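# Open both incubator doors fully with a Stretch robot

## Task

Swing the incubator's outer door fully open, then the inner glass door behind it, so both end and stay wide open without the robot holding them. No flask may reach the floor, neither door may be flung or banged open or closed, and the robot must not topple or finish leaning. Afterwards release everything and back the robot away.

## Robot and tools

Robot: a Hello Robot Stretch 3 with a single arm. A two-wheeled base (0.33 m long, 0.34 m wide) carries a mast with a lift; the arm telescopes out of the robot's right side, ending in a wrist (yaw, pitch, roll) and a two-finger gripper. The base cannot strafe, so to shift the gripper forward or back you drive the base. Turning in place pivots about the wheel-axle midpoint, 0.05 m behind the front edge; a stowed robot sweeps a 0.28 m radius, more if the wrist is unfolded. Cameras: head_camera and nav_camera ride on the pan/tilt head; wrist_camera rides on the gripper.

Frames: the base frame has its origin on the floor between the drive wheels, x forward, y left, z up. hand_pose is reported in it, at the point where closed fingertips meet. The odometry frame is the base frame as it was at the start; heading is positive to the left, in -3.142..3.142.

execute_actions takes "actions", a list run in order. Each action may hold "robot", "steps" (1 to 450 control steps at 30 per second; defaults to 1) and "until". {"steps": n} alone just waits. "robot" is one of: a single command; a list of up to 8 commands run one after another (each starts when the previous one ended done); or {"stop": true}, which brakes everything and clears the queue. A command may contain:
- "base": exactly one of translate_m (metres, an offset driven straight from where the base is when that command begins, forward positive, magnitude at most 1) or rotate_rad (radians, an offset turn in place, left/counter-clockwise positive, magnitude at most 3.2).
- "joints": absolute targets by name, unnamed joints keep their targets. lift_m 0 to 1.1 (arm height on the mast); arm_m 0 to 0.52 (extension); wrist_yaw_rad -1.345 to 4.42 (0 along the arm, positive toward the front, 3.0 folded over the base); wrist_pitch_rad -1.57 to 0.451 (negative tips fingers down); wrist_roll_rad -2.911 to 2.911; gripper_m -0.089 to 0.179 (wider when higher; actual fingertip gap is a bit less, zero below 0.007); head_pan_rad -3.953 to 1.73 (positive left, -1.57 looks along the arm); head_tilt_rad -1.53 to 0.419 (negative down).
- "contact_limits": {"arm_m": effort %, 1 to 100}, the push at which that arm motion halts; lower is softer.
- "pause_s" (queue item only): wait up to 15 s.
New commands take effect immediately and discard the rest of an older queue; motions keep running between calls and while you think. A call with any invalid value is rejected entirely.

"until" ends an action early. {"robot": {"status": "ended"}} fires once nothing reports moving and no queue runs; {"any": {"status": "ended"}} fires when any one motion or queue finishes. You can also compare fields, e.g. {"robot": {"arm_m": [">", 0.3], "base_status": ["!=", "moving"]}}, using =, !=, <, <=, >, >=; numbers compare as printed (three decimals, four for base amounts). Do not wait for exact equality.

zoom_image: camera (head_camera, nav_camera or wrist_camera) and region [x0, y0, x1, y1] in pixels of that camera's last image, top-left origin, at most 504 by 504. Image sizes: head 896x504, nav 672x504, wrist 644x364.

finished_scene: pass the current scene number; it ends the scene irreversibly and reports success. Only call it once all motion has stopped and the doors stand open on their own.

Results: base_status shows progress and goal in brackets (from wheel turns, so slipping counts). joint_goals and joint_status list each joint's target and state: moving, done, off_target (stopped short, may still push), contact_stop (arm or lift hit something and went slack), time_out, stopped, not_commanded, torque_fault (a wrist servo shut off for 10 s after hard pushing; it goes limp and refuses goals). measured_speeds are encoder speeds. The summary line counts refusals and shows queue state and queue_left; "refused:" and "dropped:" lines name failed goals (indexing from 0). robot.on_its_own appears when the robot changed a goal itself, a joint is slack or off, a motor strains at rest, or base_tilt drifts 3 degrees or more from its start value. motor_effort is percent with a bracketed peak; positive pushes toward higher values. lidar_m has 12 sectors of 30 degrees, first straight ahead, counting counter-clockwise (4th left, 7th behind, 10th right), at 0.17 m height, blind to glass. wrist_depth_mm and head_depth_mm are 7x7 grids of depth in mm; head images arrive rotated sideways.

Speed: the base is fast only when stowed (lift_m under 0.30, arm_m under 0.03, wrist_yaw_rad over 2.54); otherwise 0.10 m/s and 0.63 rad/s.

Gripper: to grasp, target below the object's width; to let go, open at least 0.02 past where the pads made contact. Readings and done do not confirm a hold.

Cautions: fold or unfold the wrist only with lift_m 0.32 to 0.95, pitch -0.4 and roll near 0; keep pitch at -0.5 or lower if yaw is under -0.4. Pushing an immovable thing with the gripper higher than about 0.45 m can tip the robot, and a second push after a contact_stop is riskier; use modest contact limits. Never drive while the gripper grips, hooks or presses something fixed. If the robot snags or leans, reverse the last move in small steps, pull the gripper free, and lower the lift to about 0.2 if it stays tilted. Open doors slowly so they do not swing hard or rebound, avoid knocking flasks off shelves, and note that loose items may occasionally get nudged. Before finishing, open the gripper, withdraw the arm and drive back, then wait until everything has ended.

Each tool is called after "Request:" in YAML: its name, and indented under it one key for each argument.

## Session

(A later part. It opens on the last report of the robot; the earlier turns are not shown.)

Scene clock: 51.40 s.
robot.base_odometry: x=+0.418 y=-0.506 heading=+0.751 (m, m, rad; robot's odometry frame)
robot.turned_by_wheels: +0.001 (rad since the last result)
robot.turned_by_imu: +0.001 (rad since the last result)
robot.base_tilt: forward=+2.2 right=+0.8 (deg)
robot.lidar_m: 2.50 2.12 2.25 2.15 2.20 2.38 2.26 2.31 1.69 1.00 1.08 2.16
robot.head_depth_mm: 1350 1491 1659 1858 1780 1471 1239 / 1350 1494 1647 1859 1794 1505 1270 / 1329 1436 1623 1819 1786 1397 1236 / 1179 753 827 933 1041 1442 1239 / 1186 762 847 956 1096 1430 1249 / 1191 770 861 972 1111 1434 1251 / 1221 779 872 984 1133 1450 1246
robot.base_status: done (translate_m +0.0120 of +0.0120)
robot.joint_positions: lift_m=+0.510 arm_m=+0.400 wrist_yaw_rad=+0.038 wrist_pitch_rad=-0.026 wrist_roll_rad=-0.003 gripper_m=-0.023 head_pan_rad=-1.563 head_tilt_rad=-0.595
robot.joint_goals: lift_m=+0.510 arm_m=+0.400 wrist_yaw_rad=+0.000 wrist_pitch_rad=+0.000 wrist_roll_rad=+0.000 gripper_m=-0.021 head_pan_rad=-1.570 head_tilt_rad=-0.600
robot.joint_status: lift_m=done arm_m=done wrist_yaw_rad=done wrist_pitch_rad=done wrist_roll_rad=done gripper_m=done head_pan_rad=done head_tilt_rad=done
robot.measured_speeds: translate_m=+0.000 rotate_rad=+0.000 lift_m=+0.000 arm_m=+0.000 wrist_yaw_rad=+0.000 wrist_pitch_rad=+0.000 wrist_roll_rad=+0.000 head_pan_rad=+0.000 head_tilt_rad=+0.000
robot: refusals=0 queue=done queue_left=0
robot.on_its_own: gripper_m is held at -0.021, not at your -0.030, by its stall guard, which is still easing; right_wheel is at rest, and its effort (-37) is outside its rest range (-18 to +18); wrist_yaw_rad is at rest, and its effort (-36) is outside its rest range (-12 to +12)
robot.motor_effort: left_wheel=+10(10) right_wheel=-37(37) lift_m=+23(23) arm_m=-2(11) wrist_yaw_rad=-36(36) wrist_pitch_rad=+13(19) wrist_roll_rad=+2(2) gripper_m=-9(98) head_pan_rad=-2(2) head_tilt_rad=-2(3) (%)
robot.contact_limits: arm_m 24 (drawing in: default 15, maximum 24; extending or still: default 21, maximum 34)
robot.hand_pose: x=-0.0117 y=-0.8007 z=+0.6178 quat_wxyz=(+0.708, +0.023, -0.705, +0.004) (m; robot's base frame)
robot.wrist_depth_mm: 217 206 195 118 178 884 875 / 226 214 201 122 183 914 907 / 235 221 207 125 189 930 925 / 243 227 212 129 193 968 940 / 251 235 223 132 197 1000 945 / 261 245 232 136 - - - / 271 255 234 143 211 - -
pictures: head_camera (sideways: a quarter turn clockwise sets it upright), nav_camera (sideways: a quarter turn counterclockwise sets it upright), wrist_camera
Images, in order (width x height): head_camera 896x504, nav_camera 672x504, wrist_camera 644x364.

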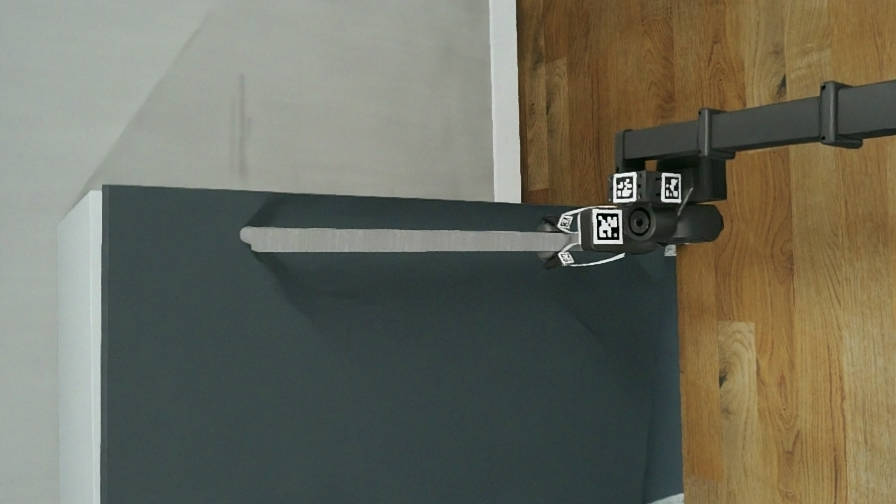

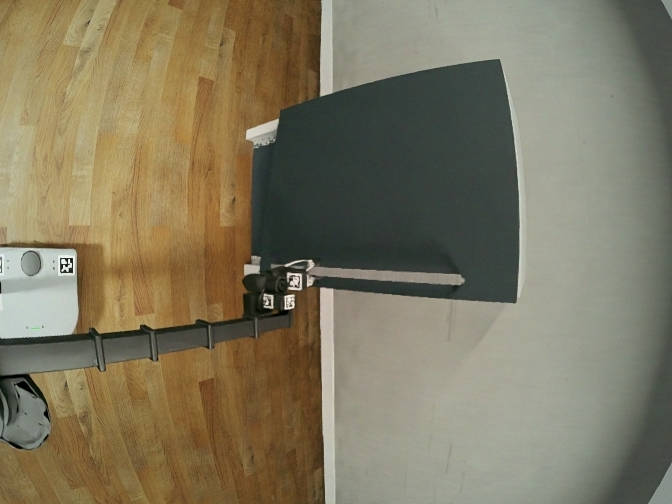

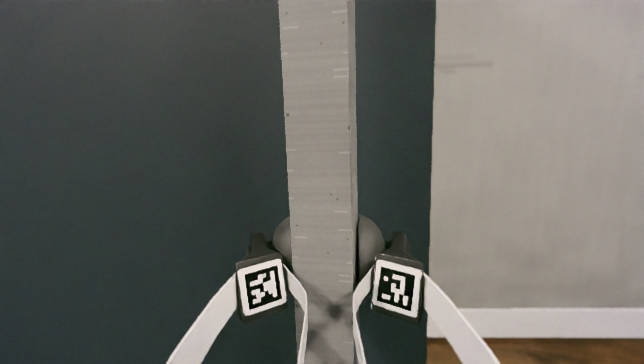

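Request:
execute_actions:
  actions:
    - {"robot":[{"base":{"translate_m":0.065},"joints":{"arm_m":0.295},"contact_limits":{"arm_m":24}},{"base":{"translate_m":0.075},"joints":{"arm_m":0.19},"contact_limits":{"arm_m":24}}],"steps":300,"until":{"robot":{"status":"ended"}}}

Scene clock: 56.73 s.
robot.base_odometry: x=+0.520 y=-0.411 heading=+0.750 (m, m, rad; robot's odometry frame)
robot.turned_by_wheels: -0.001 (rad since the last result)
robot.turned_by_imu: -0.003 (rad since the last result)
robot.base_tilt: forward=+2.1 right=+0.7 (deg)
robot.lidar_m: 2.35 2.00 2.26 2.16 2.22 2.53 2.39 2.40 1.68 1.01 1.07 2.15
robot.head_depth_mm: 1358 1504 1659 1864 1795 1459 1240 / 1317 543 602 708 1684 1470 1295 / 1183 559 598 656 731 848 - / 1190 583 650 731 834 973 1250 / 1198 614 687 780 902 1064 1244 / 1209 647 726 834 977 1364 1248 / 1225 687 782 897 1064 1433 1246
robot.base_status: done (translate_m +0.0750 of +0.0750)
robot.joint_positions: lift_m=+0.510 arm_m=+0.190 wrist_yaw_rad=-0.118 wrist_pitch_rad=-0.029 wrist_roll_rad=-0.003 gripper_m=-0.017 head_pan_rad=-1.563 head_tilt_rad=-0.595
robot.joint_goals: lift_m=+0.510 arm_m=+0.190 wrist_yaw_rad=-0.101 wrist_pitch_rad=+0.000 wrist_roll_rad=+0.000 gripper_m=-0.018 head_pan_rad=-1.570 head_tilt_rad=-0.600
robot.joint_status: lift_m=done arm_m=done wrist_yaw_rad=done wrist_pitch_rad=done wrist_roll_rad=done gripper_m=done head_pan_rad=done head_tilt_rad=done
robot.measured_speeds: translate_m=+0.000 rotate_rad=+0.000 lift_m=+0.000 arm_m=+0.000 wrist_yaw_rad=+0.000 wrist_pitch_rad=+0.000 wrist_roll_rad=+0.000 head_pan_rad=+0.000 head_tilt_rad=+0.000
robot: refusals=0 queue=done queue_left=0
robot.on_its_own: wrist_yaw_rad is held at -0.101, not at your +0.000, by its stall guard, which is not easing now; gripper_m is held at -0.018, not at your -0.030, by its stall guard, which is not easing now
robot.motor_effort: left_wheel=-4(18) right_wheel=+12(57) lift_m=+23(23) arm_m=+0(4) wrist_yaw_rad=+15(77) wrist_pitch_rad=+14(15) wrist_roll_rad=+2(2) gripper_m=-21(28) head_pan_rad=-2(2) head_tilt_rad=-2(2) (%)
robot.contact_limits: arm_m 24 (drawing in: default 15, maximum 24; extending or still: default 21, maximum 34)
robot.hand_pose: x=-0.0515 y=-0.5887 z=+0.6171 quat_wxyz=(+0.707, -0.031, -0.705, -0.052) (m; robot's base frame)
robot.wrist_depth_mm: 273 240 211 117 167 - - / 286 247 217 121 172 - - / 300 256 224 124 177 - - / 312 267 232 128 182 - - / 329 281 242 131 183 - - / 343 292 257 134 - - - / 364 306 257 143 200 - -
pictures: head_camera (sideways: a quarter turn clockwise sets it upright), nav_camera (sideways: a quarter turn counterclockwise sets it upright), wrist_camera
Images, in order (width x height): head_camera 896x504, nav_camera 672x504, wrist_camera 644x364.

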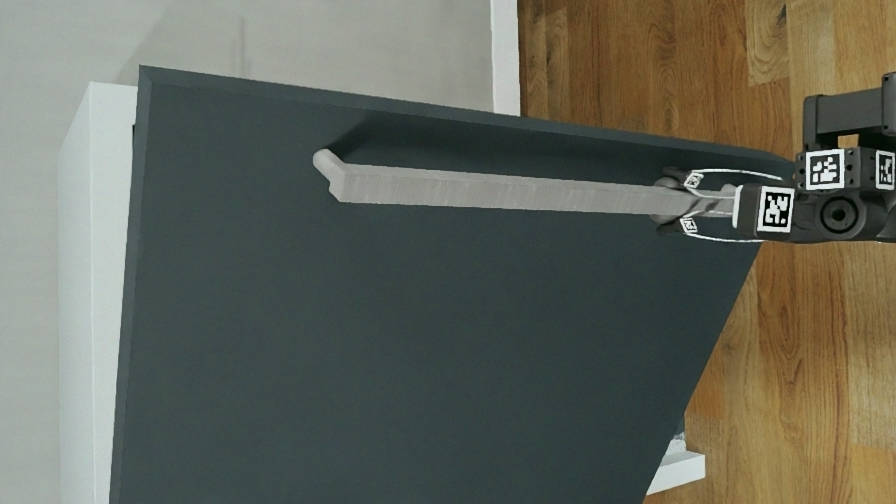

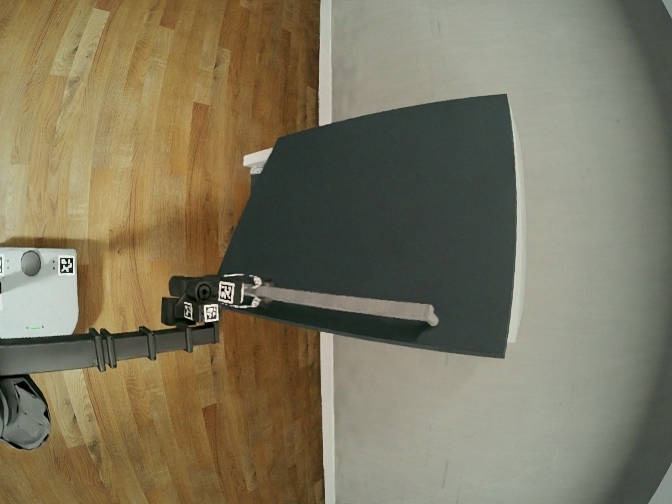

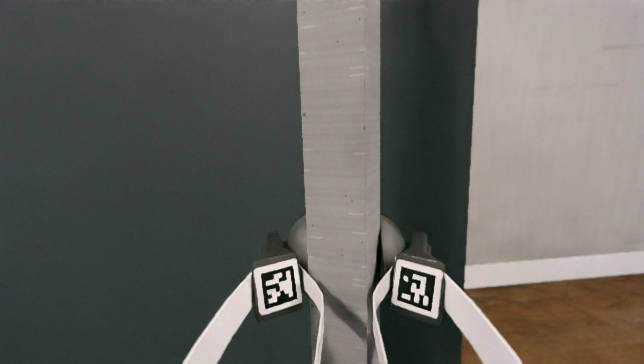

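Request:
execute_actions:
  actions:
    - {"robot":[{"joints":{"gripper_m":0.1}},{"joints":{"arm_m":0.0,"wrist_yaw_rad":0}},{"base":{"translate_m":-0.28},"joints":{"gripper_m":0.0}},{"joints":{"arm_m":0.36},"contact_limits":{"arm_m":12}}],"steps":400,"until":{"robot":{"status":"ended"}}}

Scene clock: 69.23 s.
robot.base_odometry: x=+0.316 y=-0.602 heading=+0.750 (m, m, rad; robot's odometry frame)
robot.turned_by_wheels: +0.000 (rad since the last result)
robot.turned_by_imu: -0.002 (rad since the last result)
robot.base_tilt: forward=+2.1 right=+0.7 (deg)
robot.lidar_m: 2.63 2.26 2.24 2.15 2.19 2.23 2.11 2.16 1.70 1.01 1.08 2.17
robot.head_depth_mm: 1357 1514 1659 1894 1786 1463 1244 / 1357 1502 1661 1861 1799 1496 - / 1355 1485 1656 1862 1785 - 1238 / 1344 1477 1661 1835 1786 1435 1247 / 1291 944 1034 1178 1315 1392 1245 / 1204 912 626 690 782 883 1241 / 1220 550 600 651 754 1031 1244
robot.base_status: done (translate_m -0.2800 of -0.2800)
robot.joint_positions: lift_m=+0.510 arm_m=+0.360 wrist_yaw_rad=+0.000 wrist_pitch_rad=-0.026 wrist_roll_rad=-0.003 gripper_m=+0.000 head_pan_rad=-1.563 head_tilt_rad=-0.595
robot.joint_goals: lift_m=+0.510 arm_m=+0.360 wrist_yaw_rad=+0.000 wrist_pitch_rad=+0.000 wrist_roll_rad=+0.000 gripper_m=+0.000 head_pan_rad=-1.570 head_tilt_rad=-0.600
robot.joint_status: lift_m=done arm_m=done wrist_yaw_rad=done wrist_pitch_rad=done wrist_roll_rad=done gripper_m=done head_pan_rad=done head_tilt_rad=done
robot.measured_speeds: translate_m=+0.000 rotate_rad=+0.000 lift_m=+0.000 arm_m=+0.000 wrist_yaw_rad=+0.000 wrist_pitch_rad=+0.000 wrist_roll_rad=+0.000 head_pan_rad=+0.000 head_tilt_rad=+0.000
robot: refusals=0 queue=done queue_left=0
robot.motor_effort: left_wheel=-1(5) right_wheel=+2(11) lift_m=+23(22) arm_m=+3(3) wrist_yaw_rad=+0(17) wrist_pitch_rad=+13(14) wrist_roll_rad=+2(2) gripper_m=-3(82) head_pan_rad=-3(3) head_tilt_rad=-2(3) (%)
robot.contact_limits: arm_m 12 (drawing in: default 15, maximum 24; extending or still: default 21, maximum 34)
robot.hand_pose: x=-0.0216 y=-0.7602 z=+0.6177 quat_wxyz=(+0.708, +0.009, -0.706, -0.010) (m; robot's base frame)
robot.wrist_depth_mm: 788 810 397 946 970 952 959 / 676 682 399 982 959 947 970 / 863 899 456 982 - 997 997 / 542 524 461 - - - - / 828 932 450 825 - - - / 629 622 499 - - - - / 511 509 505 - - - -
pictures: head_camera (sideways: a quarter turn clockwise sets it upright), nav_camera (sideways: a quarter turn counterclockwise sets it upright), wrist_camera
Images, in order (width x height): head_camera 896x504, nav_camera 672x504, wrist_camera 644x364.

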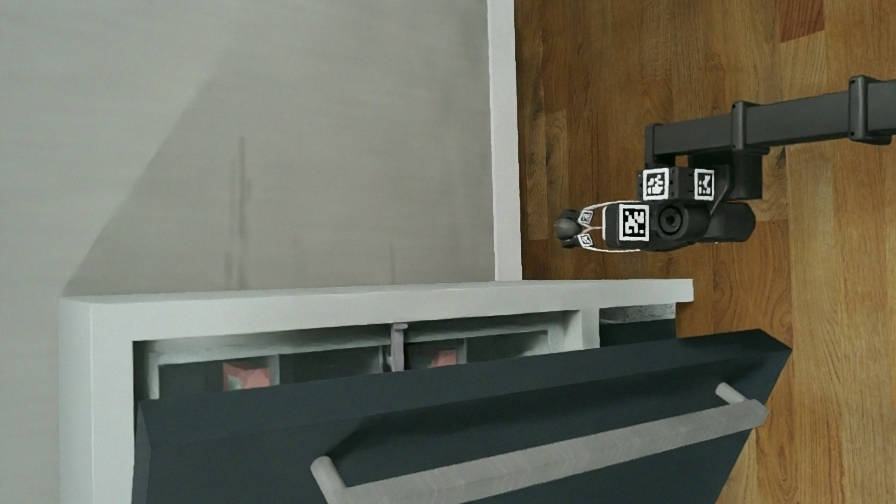

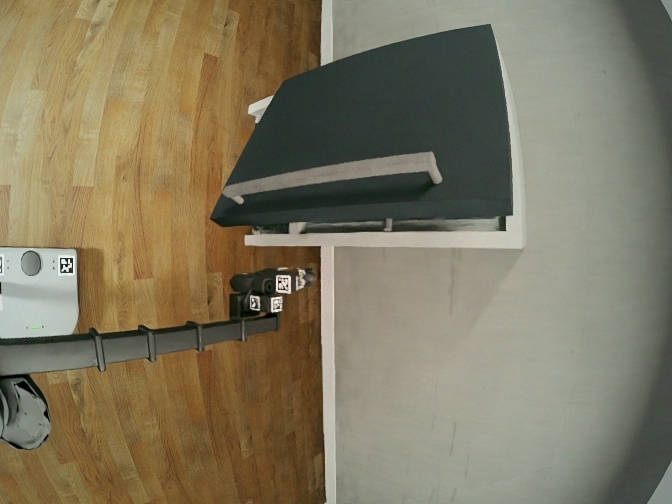

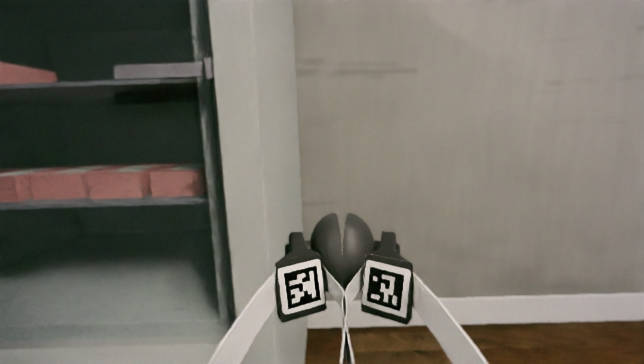

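Request:
execute_actions:
  actions:
    - {"robot":{"base":{"translate_m":0.5},"joints":{"head_pan_rad":-1.2}},"steps":400,"until":{"robot":{"status":"ended"}}}

Scene clock: 75.47 s.
robot.base_odometry: x=+0.682 y=-0.262 heading=+0.748 (m, m, rad; robot's odometry frame)
robot.turned_by_wheels: -0.002 (rad since the last result)
robot.turned_by_imu: -0.437 (rad since the last result)
robot.base_tilt: forward=+2.1 right=+0.8 (deg)
robot.lidar_m: 2.23 2.22 1.88 2.28 2.25 2.34 2.61 2.53 2.10 0.98 0.96 0.96
robot.head_depth_mm: 1300 479 510 558 675 - 1213 / 1261 496 536 581 651 731 1163 / 1188 517 564 631 718 827 1163 / 1184 541 593 670 763 894 1212 / 1203 566 626 710 821 968 1255 / 1209 588 665 758 882 1064 1249 / 1193 619 702 815 959 1354 1241
robot.base_status: done (translate_m +0.4999 of +0.5000)
robot.joint_positions: lift_m=+0.510 arm_m=+0.360 wrist_yaw_rad=-0.199 wrist_pitch_rad=-0.028 wrist_roll_rad=-0.003 gripper_m=+0.000 head_pan_rad=-1.207 head_tilt_rad=-0.595
robot.joint_goals: lift_m=+0.510 arm_m=+0.360 wrist_yaw_rad=-0.164 wrist_pitch_rad=+0.000 wrist_roll_rad=+0.000 gripper_m=+0.000 head_pan_rad=-1.200 head_tilt_rad=-0.600
robot.joint_status: lift_m=done arm_m=done wrist_yaw_rad=done wrist_pitch_rad=done wrist_roll_rad=done gripper_m=done head_pan_rad=done head_tilt_rad=done
robot.measured_speeds: translate_m=+0.000 rotate_rad=+0.000 lift_m=+0.000 arm_m=+0.000 wrist_yaw_rad=+0.000 wrist_pitch_rad=+0.000 wrist_roll_rad=+0.000 head_pan_rad=+0.000 head_tilt_rad=+0.000
robot: refusals=0 queue=done queue_left=0
robot.on_its_own: wrist_yaw_rad is held at -0.164, not at your +0.000, by its stall guard, which is still easing; left_wheel is at rest, and its effort (-20) is outside its rest range (-18 to +18); right_wheel is at rest, and its effort (+72) is outside its rest range (-18 to +18)
robot.motor_effort: left_wheel=-20(21) right_wheel=+72(73) lift_m=+23(23) arm_m=+1(4) wrist_yaw_rad=+32(54) wrist_pitch_rad=+14(17) wrist_roll_rad=+1(2) gripper_m=-2(6) head_pan_rad=+3(23) head_tilt_rad=-3(3) (%)
robot.contact_limits: arm_m 12 (drawing in: default 15, maximum 24; extending or still: default 21, maximum 34)
robot.hand_pose: x=-0.0718 y=-0.7553 z=+0.6173 quat_wxyz=(+0.704, -0.060, -0.703, -0.080) (m; robot's base frame)
robot.wrist_depth_mm: 349 349 - - - - - / 356 354 - - - - - / 523 365 - - - - - / 427 376 - - - - - / 418 387 - - - - - / 612 396 - - - - - / 473 407 - - - - -
pictures: head_camera (sideways: a quarter turn clockwise sets it upright), nav_camera (sideways: a quarter turn counterclockwise sets it upright), wrist_camera
Images, in order (width x height): head_camera 896x504, nav_camera 672x504, wrist_camera 644x364.

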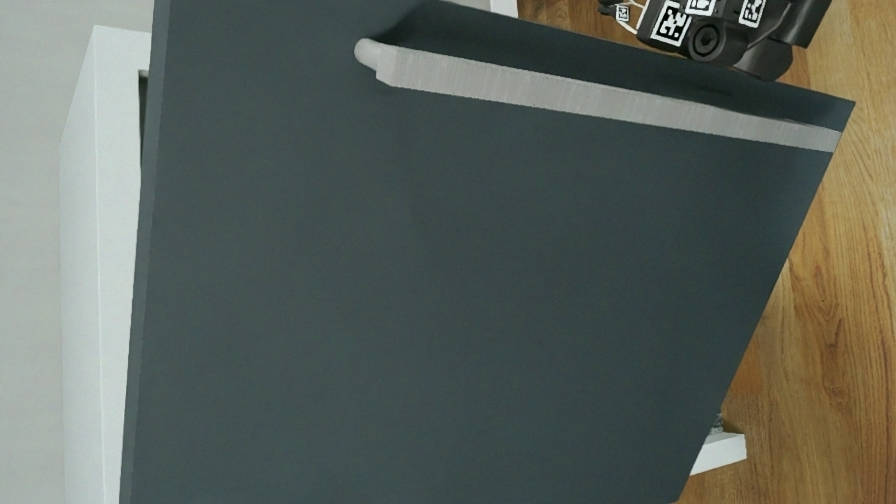

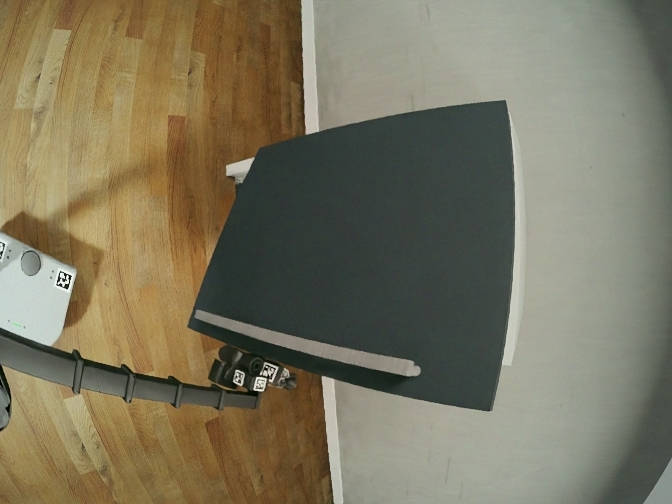

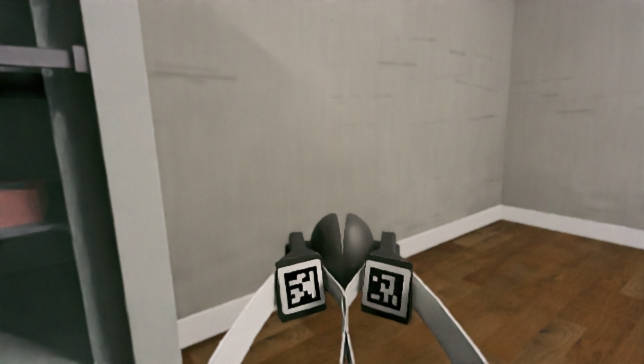

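Request:
execute_actions:
  actions:
    - {"robot":[{"base":{"translate_m":-0.15}},{"joints":{"arm_m":0.0,"wrist_yaw_rad":0}},{"base":{"rotate_rad":0.44},"joints":{"head_pan_rad":-1.4}}],"steps":400,"until":{"robot":{"status":"ended"}}}

Scene clock: 84.17 s.
robot.base_odometry: x=+0.572 y=-0.364 heading=+1.190 (m, m, rad; robot's odometry frame)
robot.turned_by_wheels: +0.442 (rad since the last result)
robot.turned_by_imu: +0.438 (rad since the last result)
robot.base_tilt: forward=+2.1 right=+0.7 (deg)
robot.lidar_m: 2.35 1.98 2.25 2.16 2.22 2.53 2.40 2.39 1.68 1.02 1.07 2.16
robot.head_depth_mm: 1182 506 539 598 694 1392 1240 / 1176 542 581 586 673 786 1165 / 1182 579 636 710 798 918 1222 / 1192 626 698 785 899 1047 1241 / 1200 684 767 881 1019 1400 1252 / 1214 756 860 997 1191 1471 1245 / 1352 841 971 1910 1813 1479 1247
robot.base_status: done (rotate_rad +0.4398 of +0.4400)
robot.joint_positions: lift_m=+0.510 arm_m=+0.002 wrist_yaw_rad=+0.000 wrist_pitch_rad=-0.027 wrist_roll_rad=-0.003 gripper_m=+0.000 head_pan_rad=-1.393 head_tilt_rad=-0.595
robot.joint_goals: lift_m=+0.510 arm_m=+0.000 wrist_yaw_rad=+0.000 wrist_pitch_rad=+0.000 wrist_roll_rad=+0.000 gripper_m=+0.000 head_pan_rad=-1.400 head_tilt_rad=-0.600
robot.joint_status: lift_m=done arm_m=done wrist_yaw_rad=done wrist_pitch_rad=done wrist_roll_rad=done gripper_m=done head_pan_rad=done head_tilt_rad=done
robot.measured_speeds: translate_m=+0.000 rotate_rad=+0.000 lift_m=+0.000 arm_m=+0.000 wrist_yaw_rad=+0.000 wrist_pitch_rad=+0.000 wrist_roll_rad=+0.000 head_pan_rad=+0.000 head_tilt_rad=+0.000
robot: refusals=0 queue=done queue_left=0
robot.motor_effort: left_wheel=-2(21) right_wheel=+5(72) lift_m=+23(23) arm_m=-2(1) wrist_yaw_rad=+0(30) wrist_pitch_rad=+13(14) wrist_roll_rad=+2(2) gripper_m=-2(2) head_pan_rad=-2(16) head_tilt_rad=-2(2) (%)
robot.hand_pose: x=-0.0215 y=-0.4023 z=+0.6177 quat_wxyz=(+0.708, +0.010, -0.706, -0.010) (m; robot's base frame)
robot.wrist_depth_mm: - 526 425 352 303 - - / - 555 436 366 314 - - / - 578 455 374 324 - - / - 606 477 390 334 - - / - 650 498 422 341 - - / - 679 526 - 373 - - / - 988 555 434 353 - -
pictures: head_camera (sideways: a quarter turn clockwise sets it upright), nav_camera (sideways: a quarter turn counterclockwise sets it upright), wrist_camera
Images, in order (width x height): head_camera 896x504, nav_camera 672x504, wrist_camera 644x364.

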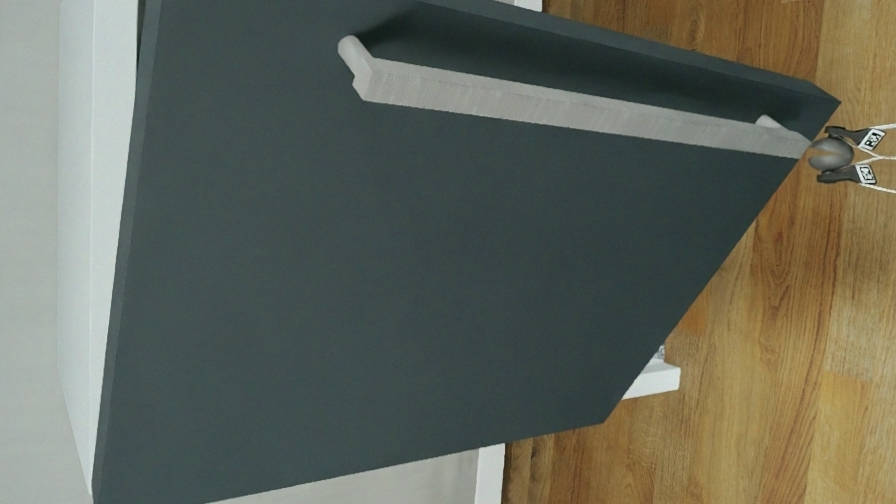

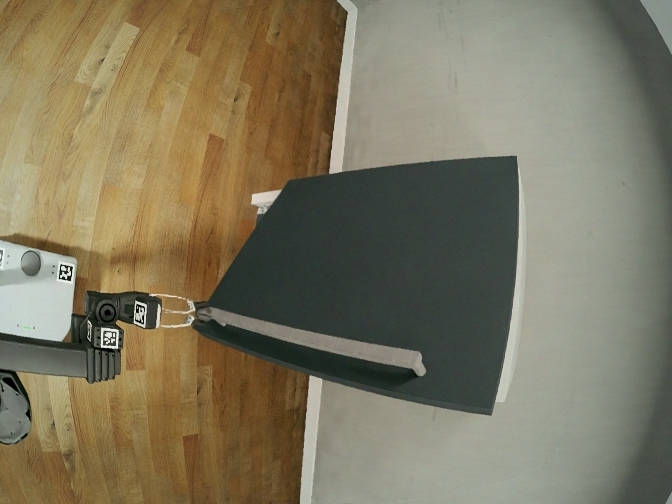

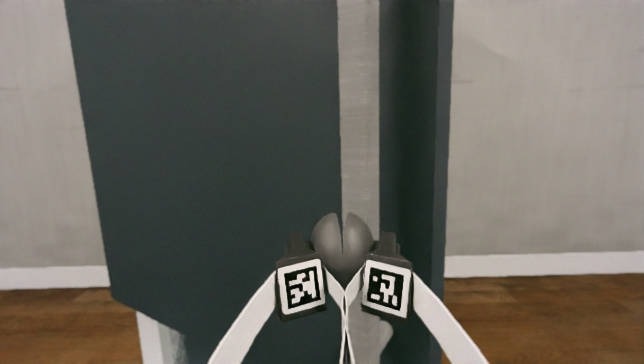

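Request:
execute_actions:
  actions:
    - {"robot":[{"base":{"translate_m":-0.5},"joints":{"head_pan_rad":-0.8}},{"joints":{"arm_m":0.35,"wrist_yaw_rad":1.57}},{"base":{"translate_m":0.2}}],"steps":400,"until":{"robot":{"status":"ended"}}}

Scene clock: 98.07 s.
robot.base_odometry: x=+0.461 y=-0.642 heading=+1.190 (m, m, rad; robot's odometry frame)
robot.turned_by_wheels: +0.000 (rad since the last result)
robot.turned_by_imu: -0.003 (rad since the last result)
robot.base_tilt: forward=+2.1 right=+0.8 (deg)
robot.lidar_m: 2.65 2.27 2.24 2.14 2.20 2.22 2.10 2.16 1.69 1.01 1.08 2.18
robot.head_depth_mm: 1185 624 631 634 715 809 1174 / 1185 748 802 857 920 925 1222 / 1574 937 1016 1109 1216 1434 1246 / 1801 1967 2185 2202 1792 1471 1242 / 1940 2160 2397 2305 1800 1462 1244 / 2137 2382 2700 2310 1777 1476 1249 / 2376 2689 2878 2285 1808 1475 1248
robot.base_status: done (translate_m +0.2000 of +0.2000)
robot.joint_positions: lift_m=+0.510 arm_m=+0.350 wrist_yaw_rad=+1.569 wrist_pitch_rad=-0.027 wrist_roll_rad=-0.003 gripper_m=+0.000 head_pan_rad=-0.807 head_tilt_rad=-0.595
robot.joint_goals: lift_m=+0.510 arm_m=+0.350 wrist_yaw_rad=+1.570 wrist_pitch_rad=+0.000 wrist_roll_rad=+0.000 gripper_m=+0.000 head_pan_rad=-0.800 head_tilt_rad=-0.600
robot.joint_status: lift_m=done arm_m=done wrist_yaw_rad=done wrist_pitch_rad=done wrist_roll_rad=done gripper_m=done head_pan_rad=done head_tilt_rad=done
robot.measured_speeds: translate_m=+0.000 rotate_rad=+0.000 lift_m=+0.000 arm_m=+0.000 wrist_yaw_rad=+0.000 wrist_pitch_rad=+0.000 wrist_roll_rad=+0.000 head_pan_rad=+0.000 head_tilt_rad=+0.000
robot: refusals=0 queue=done queue_left=0
robot.motor_effort: left_wheel=-2(6) right_wheel=+4(12) lift_m=+23(23) arm_m=+3(3) wrist_yaw_rad=+1(3) wrist_pitch_rad=+13(13) wrist_roll_rad=+2(2) gripper_m=-3(3) head_pan_rad=+3(31) head_tilt_rad=-3(3) (%)
robot.hand_pose: x=+0.2341 y=-0.4952 z=+0.6177 quat_wxyz=(+0.508, +0.505, -0.493, +0.493) (m; robot's base frame)
robot.wrist_depth_mm: - - - - 167 - 101 / - - - - 173 - 103 / - - - - 178 - 105 / - - - - 182 - 107 / - - - - 186 - 110 / - - - - 187 - 112 / - - - - 199 - 115
pictures: head_camera (sideways: a quarter turn clockwise sets it upright), nav_camera (sideways: a quarter turn counterclockwise sets it upright), wrist_camera
Images, in order (width x height): head_camera 896x504, nav_camera 672x504, wrist_camera 644x364.

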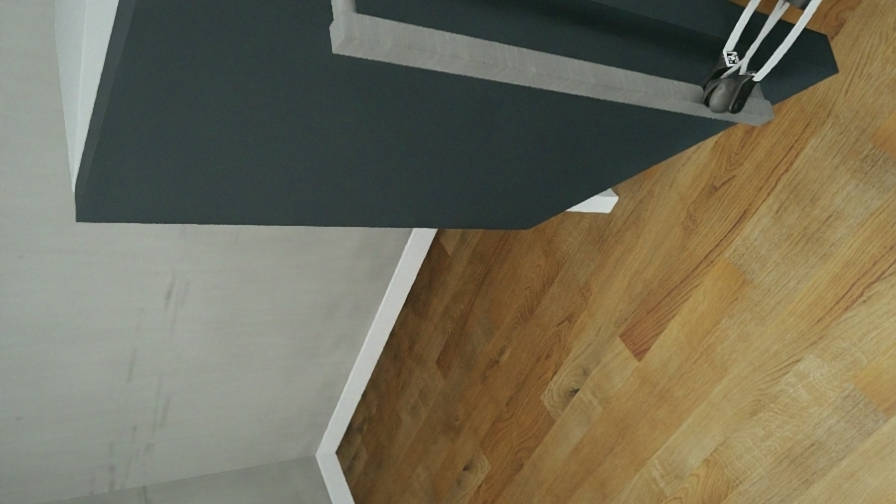

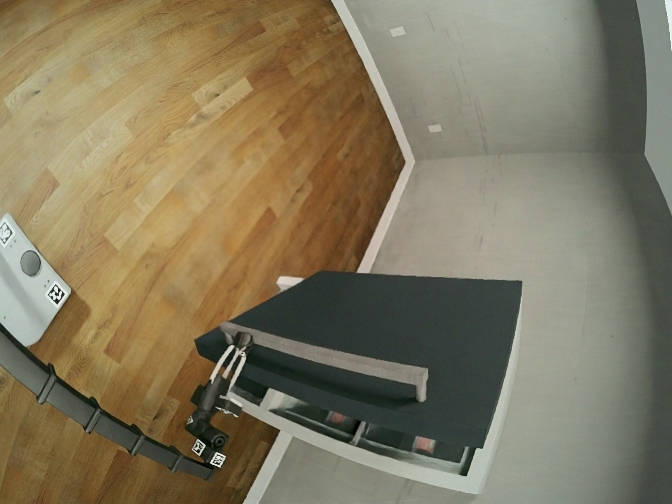

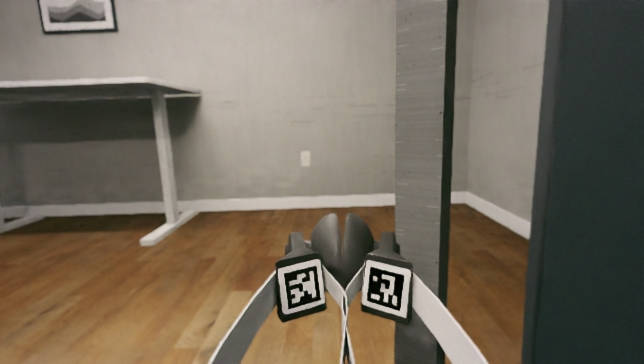

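Request:
execute_actions:
  actions:
    - {"robot":[{"base":{"translate_m":-0.17}},{"joints":{"arm_m":0.5}},{"base":{"translate_m":0.22}}],"steps":400,"until":{"robot":{"status":"ended"}}}

Scene clock: 106.77 s.
robot.base_odometry: x=+0.479 y=-0.596 heading=+1.190 (m, m, rad; robot's odometry frame)
robot.turned_by_wheels: +0.000 (rad since the last result)
robot.turned_by_imu: -0.007 (rad since the last result)
robot.base_tilt: forward=+2.1 right=+0.8 (deg)
robot.lidar_m: 2.60 2.22 2.23 2.15 2.20 2.27 2.15 2.21 1.70 1.00 1.07 2.16
robot.head_depth_mm: 1171 474 476 526 600 1397 1246 / 1467 596 582 602 673 733 861 / 1589 887 940 996 1044 916 1217 / 1773 1966 2189 2266 1796 1471 1242 / 1929 2126 2412 2295 1799 1468 1242 / 2108 2380 2716 2303 1791 1480 1249 / 2343 2638 2859 2318 1801 1462 1247
robot.base_status: done (translate_m +0.2200 of +0.2200)
robot.joint_positions: lift_m=+0.510 arm_m=+0.500 wrist_yaw_rad=+1.572 wrist_pitch_rad=-0.026 wrist_roll_rad=-0.003 gripper_m=+0.000 head_pan_rad=-0.807 head_tilt_rad=-0.595
robot.joint_goals: lift_m=+0.510 arm_m=+0.500 wrist_yaw_rad=+1.570 wrist_pitch_rad=+0.000 wrist_roll_rad=+0.000 gripper_m=+0.000 head_pan_rad=-0.800 head_tilt_rad=-0.600
robot.joint_status: lift_m=done arm_m=done wrist_yaw_rad=done wrist_pitch_rad=done wrist_roll_rad=done gripper_m=done head_pan_rad=done head_tilt_rad=done
robot.measured_speeds: translate_m=+0.000 rotate_rad=+0.000 lift_m=+0.000 arm_m=+0.000 wrist_yaw_rad=+0.000 wrist_pitch_rad=+0.000 wrist_roll_rad=+0.000 head_pan_rad=+0.000 head_tilt_rad=+0.000
robot: refusals=0 queue=done queue_left=0
robot.motor_effort: left_wheel=-1(21) right_wheel=+1(75) lift_m=+22(22) arm_m=+2(3) wrist_yaw_rad=-1(32) wrist_pitch_rad=+13(14) wrist_roll_rad=+2(2) gripper_m=-2(5) head_pan_rad=+3(3) head_tilt_rad=-2(2) (%)
robot.hand_pose: x=+0.2342 y=-0.6445 z=+0.6179 quat_wxyz=(+0.507, +0.506, -0.492, +0.494) (m; robot's base frame)
robot.wrist_depth_mm: 142 162 198 253 353 575 546 / 144 165 201 260 363 591 550 / 146 167 205 266 375 601 575 / 147 169 207 270 381 619 572 / 149 172 212 258 410 638 603 / 151 174 212 - 472 635 573 / 153 177 211 290 408 670 490
pictures: head_camera (sideways: a quarter turn clockwise sets it upright), nav_camera (sideways: a quarter turn counterclockwise sets it upright), wrist_camera
Images, in order (width x height): head_camera 896x504, nav_camera 672x504, wrist_camera 644x364.

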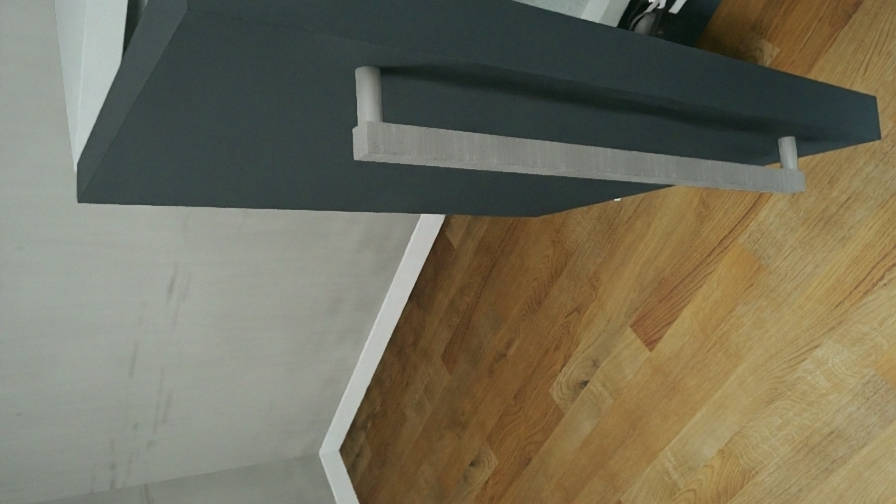

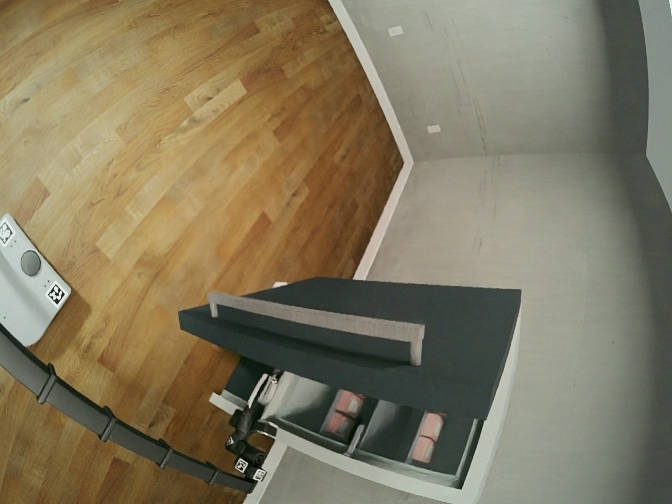

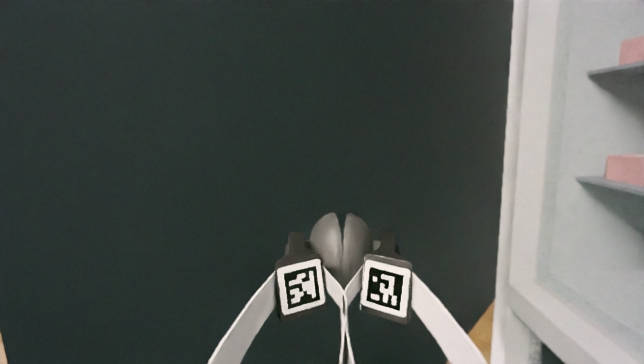

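Request:
execute_actions:
  actions:
    - {"robot":{"base":{"translate_m":0.28},"joints":{"arm_m":0.40}},"steps":400,"until":{"robot":{"status":"ended"}}}

Scene clock: 110.73 s.
robot.base_odometry: x=+0.583 y=-0.336 heading=+1.190 (m, m, rad; robot's odometry frame)
robot.turned_by_wheels: +0.000 (rad since the last result)
robot.turned_by_imu: -0.001 (rad since the last result)
robot.base_tilt: forward=+2.1 right=+0.8 (deg)
robot.lidar_m: 2.32 1.96 2.26 2.16 2.21 2.56 2.43 2.41 1.68 1.02 1.06 2.14
robot.head_depth_mm: 1401 542 800 1120 1279 1391 1242 / 1512 401 308 390 581 1356 1242 / 1642 1718 307 343 389 457 569 / 1763 1950 2158 430 481 549 655 / 1909 2128 2394 2203 1687 1437 1243 / 2080 2336 2693 2316 1798 1470 1239 / 2243 2429 2592 2295 1787 1469 1244
robot.base_status: done (translate_m +0.2800 of +0.2800)
robot.joint_positions: lift_m=+0.510 arm_m=+0.400 wrist_yaw_rad=+1.569 wrist_pitch_rad=-0.027 wrist_roll_rad=-0.003 gripper_m=+0.000 head_pan_rad=-0.807 head_tilt_rad=-0.595
robot.joint_goals: lift_m=+0.510 arm_m=+0.400 wrist_yaw_rad=+1.570 wrist_pitch_rad=+0.000 wrist_roll_rad=+0.000 gripper_m=+0.000 head_pan_rad=-0.800 head_tilt_rad=-0.600
robot.joint_status: lift_m=done arm_m=done wrist_yaw_rad=done wrist_pitch_rad=done wrist_roll_rad=done gripper_m=done head_pan_rad=done head_tilt_rad=done
robot.measured_speeds: translate_m=+0.000 rotate_rad=+0.000 lift_m=+0.000 arm_m=+0.000 wrist_yaw_rad=+0.000 wrist_pitch_rad=+0.000 wrist_roll_rad=+0.000 head_pan_rad=+0.000 head_tilt_rad=+0.000
robot: refusals=0 queue=done queue_left=0
robot.motor_effort: left_wheel=-1(15) right_wheel=+0(51) lift_m=+22(22) arm_m=-2(3) wrist_yaw_rad=+1(22) wrist_pitch_rad=+13(14) wrist_roll_rad=+1(2) gripper_m=-2(5) head_pan_rad=+2(2) head_tilt_rad=-2(2) (%)
robot.hand_pose: x=+0.2341 y=-0.5459 z=+0.6176 quat_wxyz=(+0.508, +0.505, -0.493, +0.493) (m; robot's base frame)
robot.wrist_depth_mm: 157 166 179 195 213 238 264 / 159 169 182 201 221 246 276 / 163 172 189 205 227 252 287 / 167 177 192 211 232 261 294 / 170 181 198 211 242 271 308 / 173 186 200 - 257 280 321 / 177 190 205 228 253 292 333
pictures: head_camera (sideways: a quarter turn clockwise sets it upright), nav_camera (sideways: a quarter turn counterclockwise sets it upright), wrist_camera
Images, in order (width x height): head_camera 896x504, nav_camera 672x504, wrist_camera 644x364.

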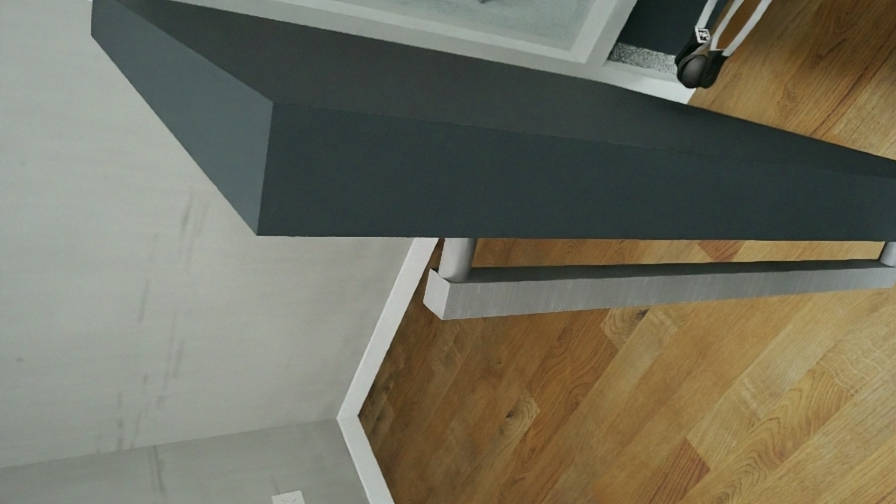

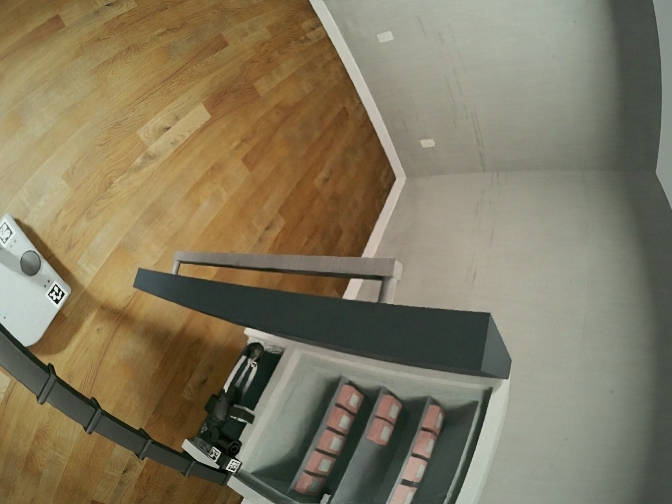

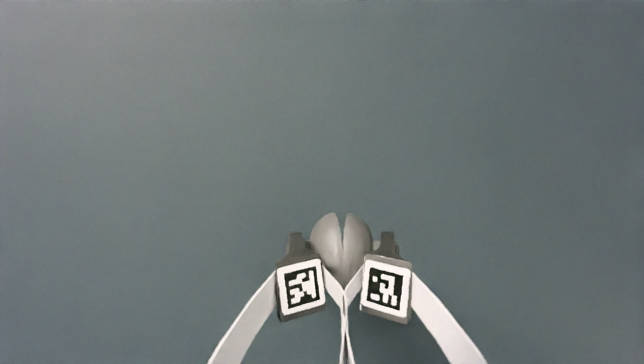

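Request:
execute_actions:
  actions:
    - {"robot":{"base":{"translate_m":0.22},"joints":{"head_pan_rad":-1.2}},"steps":400,"until":{"robot":{"status":"ended"}}}

Scene clock: 114.23 s.
robot.base_odometry: x=+0.665 y=-0.132 heading=+1.190 (m, m, rad; robot's odometry frame)
robot.turned_by_wheels: +0.000 (rad since the last result)
robot.turned_by_imu: -0.004 (rad since the last result)
robot.base_tilt: forward=+2.1 right=+0.8 (deg)
robot.lidar_m: 2.10 1.75 2.28 2.15 2.23 2.80 2.65 2.39 1.08 0.98 1.00 2.12
robot.head_depth_mm: 1178 1259 1130 1210 1254 1360 1240 / 1248 915 1051 1207 1305 1382 1244 / 1322 772 876 1016 1206 1408 1243 / 1366 635 704 790 906 1075 1256 / 1450 551 590 652 722 813 945 / 1476 487 508 551 601 662 739 / 1540 439 444 477 516 560 612
robot.base_status: done (translate_m +0.2200 of +0.2200)
robot.joint_positions: lift_m=+0.510 arm_m=+0.400 wrist_yaw_rad=+1.571 wrist_pitch_rad=-0.027 wrist_roll_rad=-0.003 gripper_m=+0.000 head_pan_rad=-1.193 head_tilt_rad=-0.595
robot.joint_goals: lift_m=+0.510 arm_m=+0.400 wrist_yaw_rad=+1.570 wrist_pitch_rad=+0.000 wrist_roll_rad=+0.000 gripper_m=+0.000 head_pan_rad=-1.200 head_tilt_rad=-0.600
robot.joint_status: lift_m=done arm_m=done wrist_yaw_rad=done wrist_pitch_rad=done wrist_roll_rad=done gripper_m=done head_pan_rad=done head_tilt_rad=done
robot.measured_speeds: translate_m=+0.000 rotate_rad=+0.000 lift_m=+0.000 arm_m=+0.000 wrist_yaw_rad=+0.000 wrist_pitch_rad=+0.000 wrist_roll_rad=+0.000 head_pan_rad=+0.000 head_tilt_rad=+0.000
robot: refusals=0 queue=done queue_left=0
robot.motor_effort: left_wheel=+0(16) right_wheel=+1(61) lift_m=+23(22) arm_m=-1(2) wrist_yaw_rad=-2(21) wrist_pitch_rad=+14(14) wrist_roll_rad=+1(2) gripper_m=-2(4) head_pan_rad=-3(28) head_tilt_rad=-3(3) (%)
robot.hand_pose: x=+0.2341 y=-0.5452 z=+0.6175 quat_wxyz=(+0.508, +0.506, -0.492, +0.494) (m; robot's base frame)
robot.wrist_depth_mm: 232 221 209 198 188 180 171 / 240 228 215 202 193 183 175 / 248 235 222 208 199 189 179 / 258 243 230 216 203 192 184 / 267 251 237 224 209 200 189 / 279 261 245 - 211 204 193 / 291 270 255 237 225 211 199
pictures: head_camera (sideways: a quarter turn clockwise sets it upright), nav_camera (sideways: a quarter turn counterclockwise sets it upright), wrist_camera
Images, in order (width x height): head_camera 896x504, nav_camera 672x504, wrist_camera 644x364.

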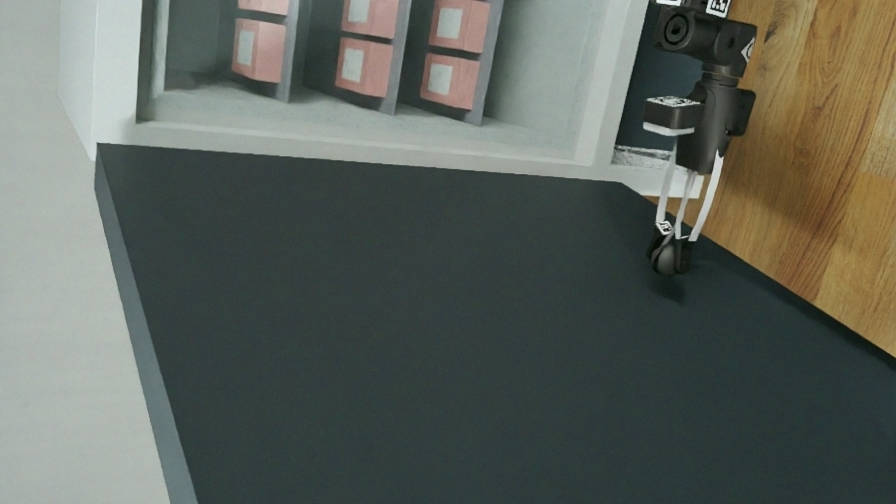

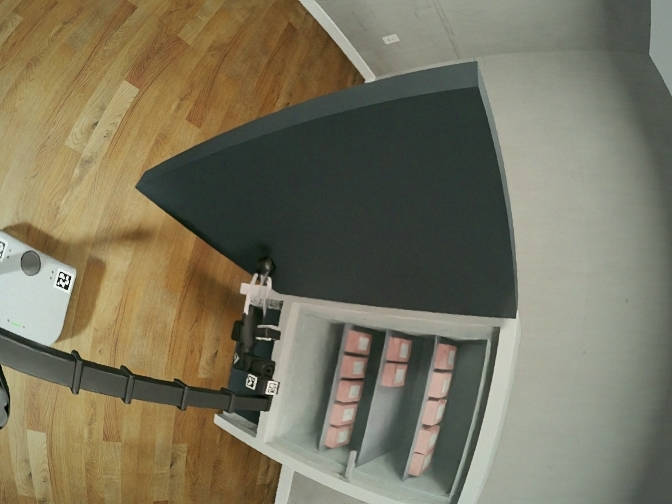

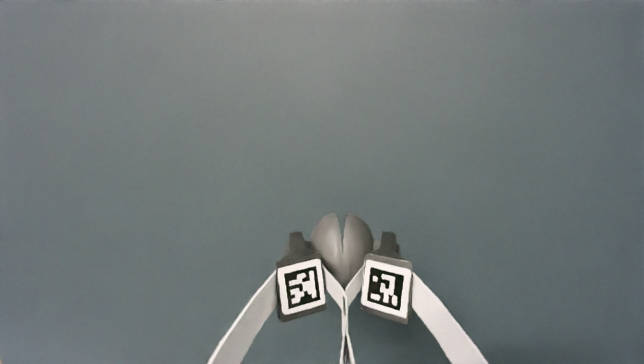

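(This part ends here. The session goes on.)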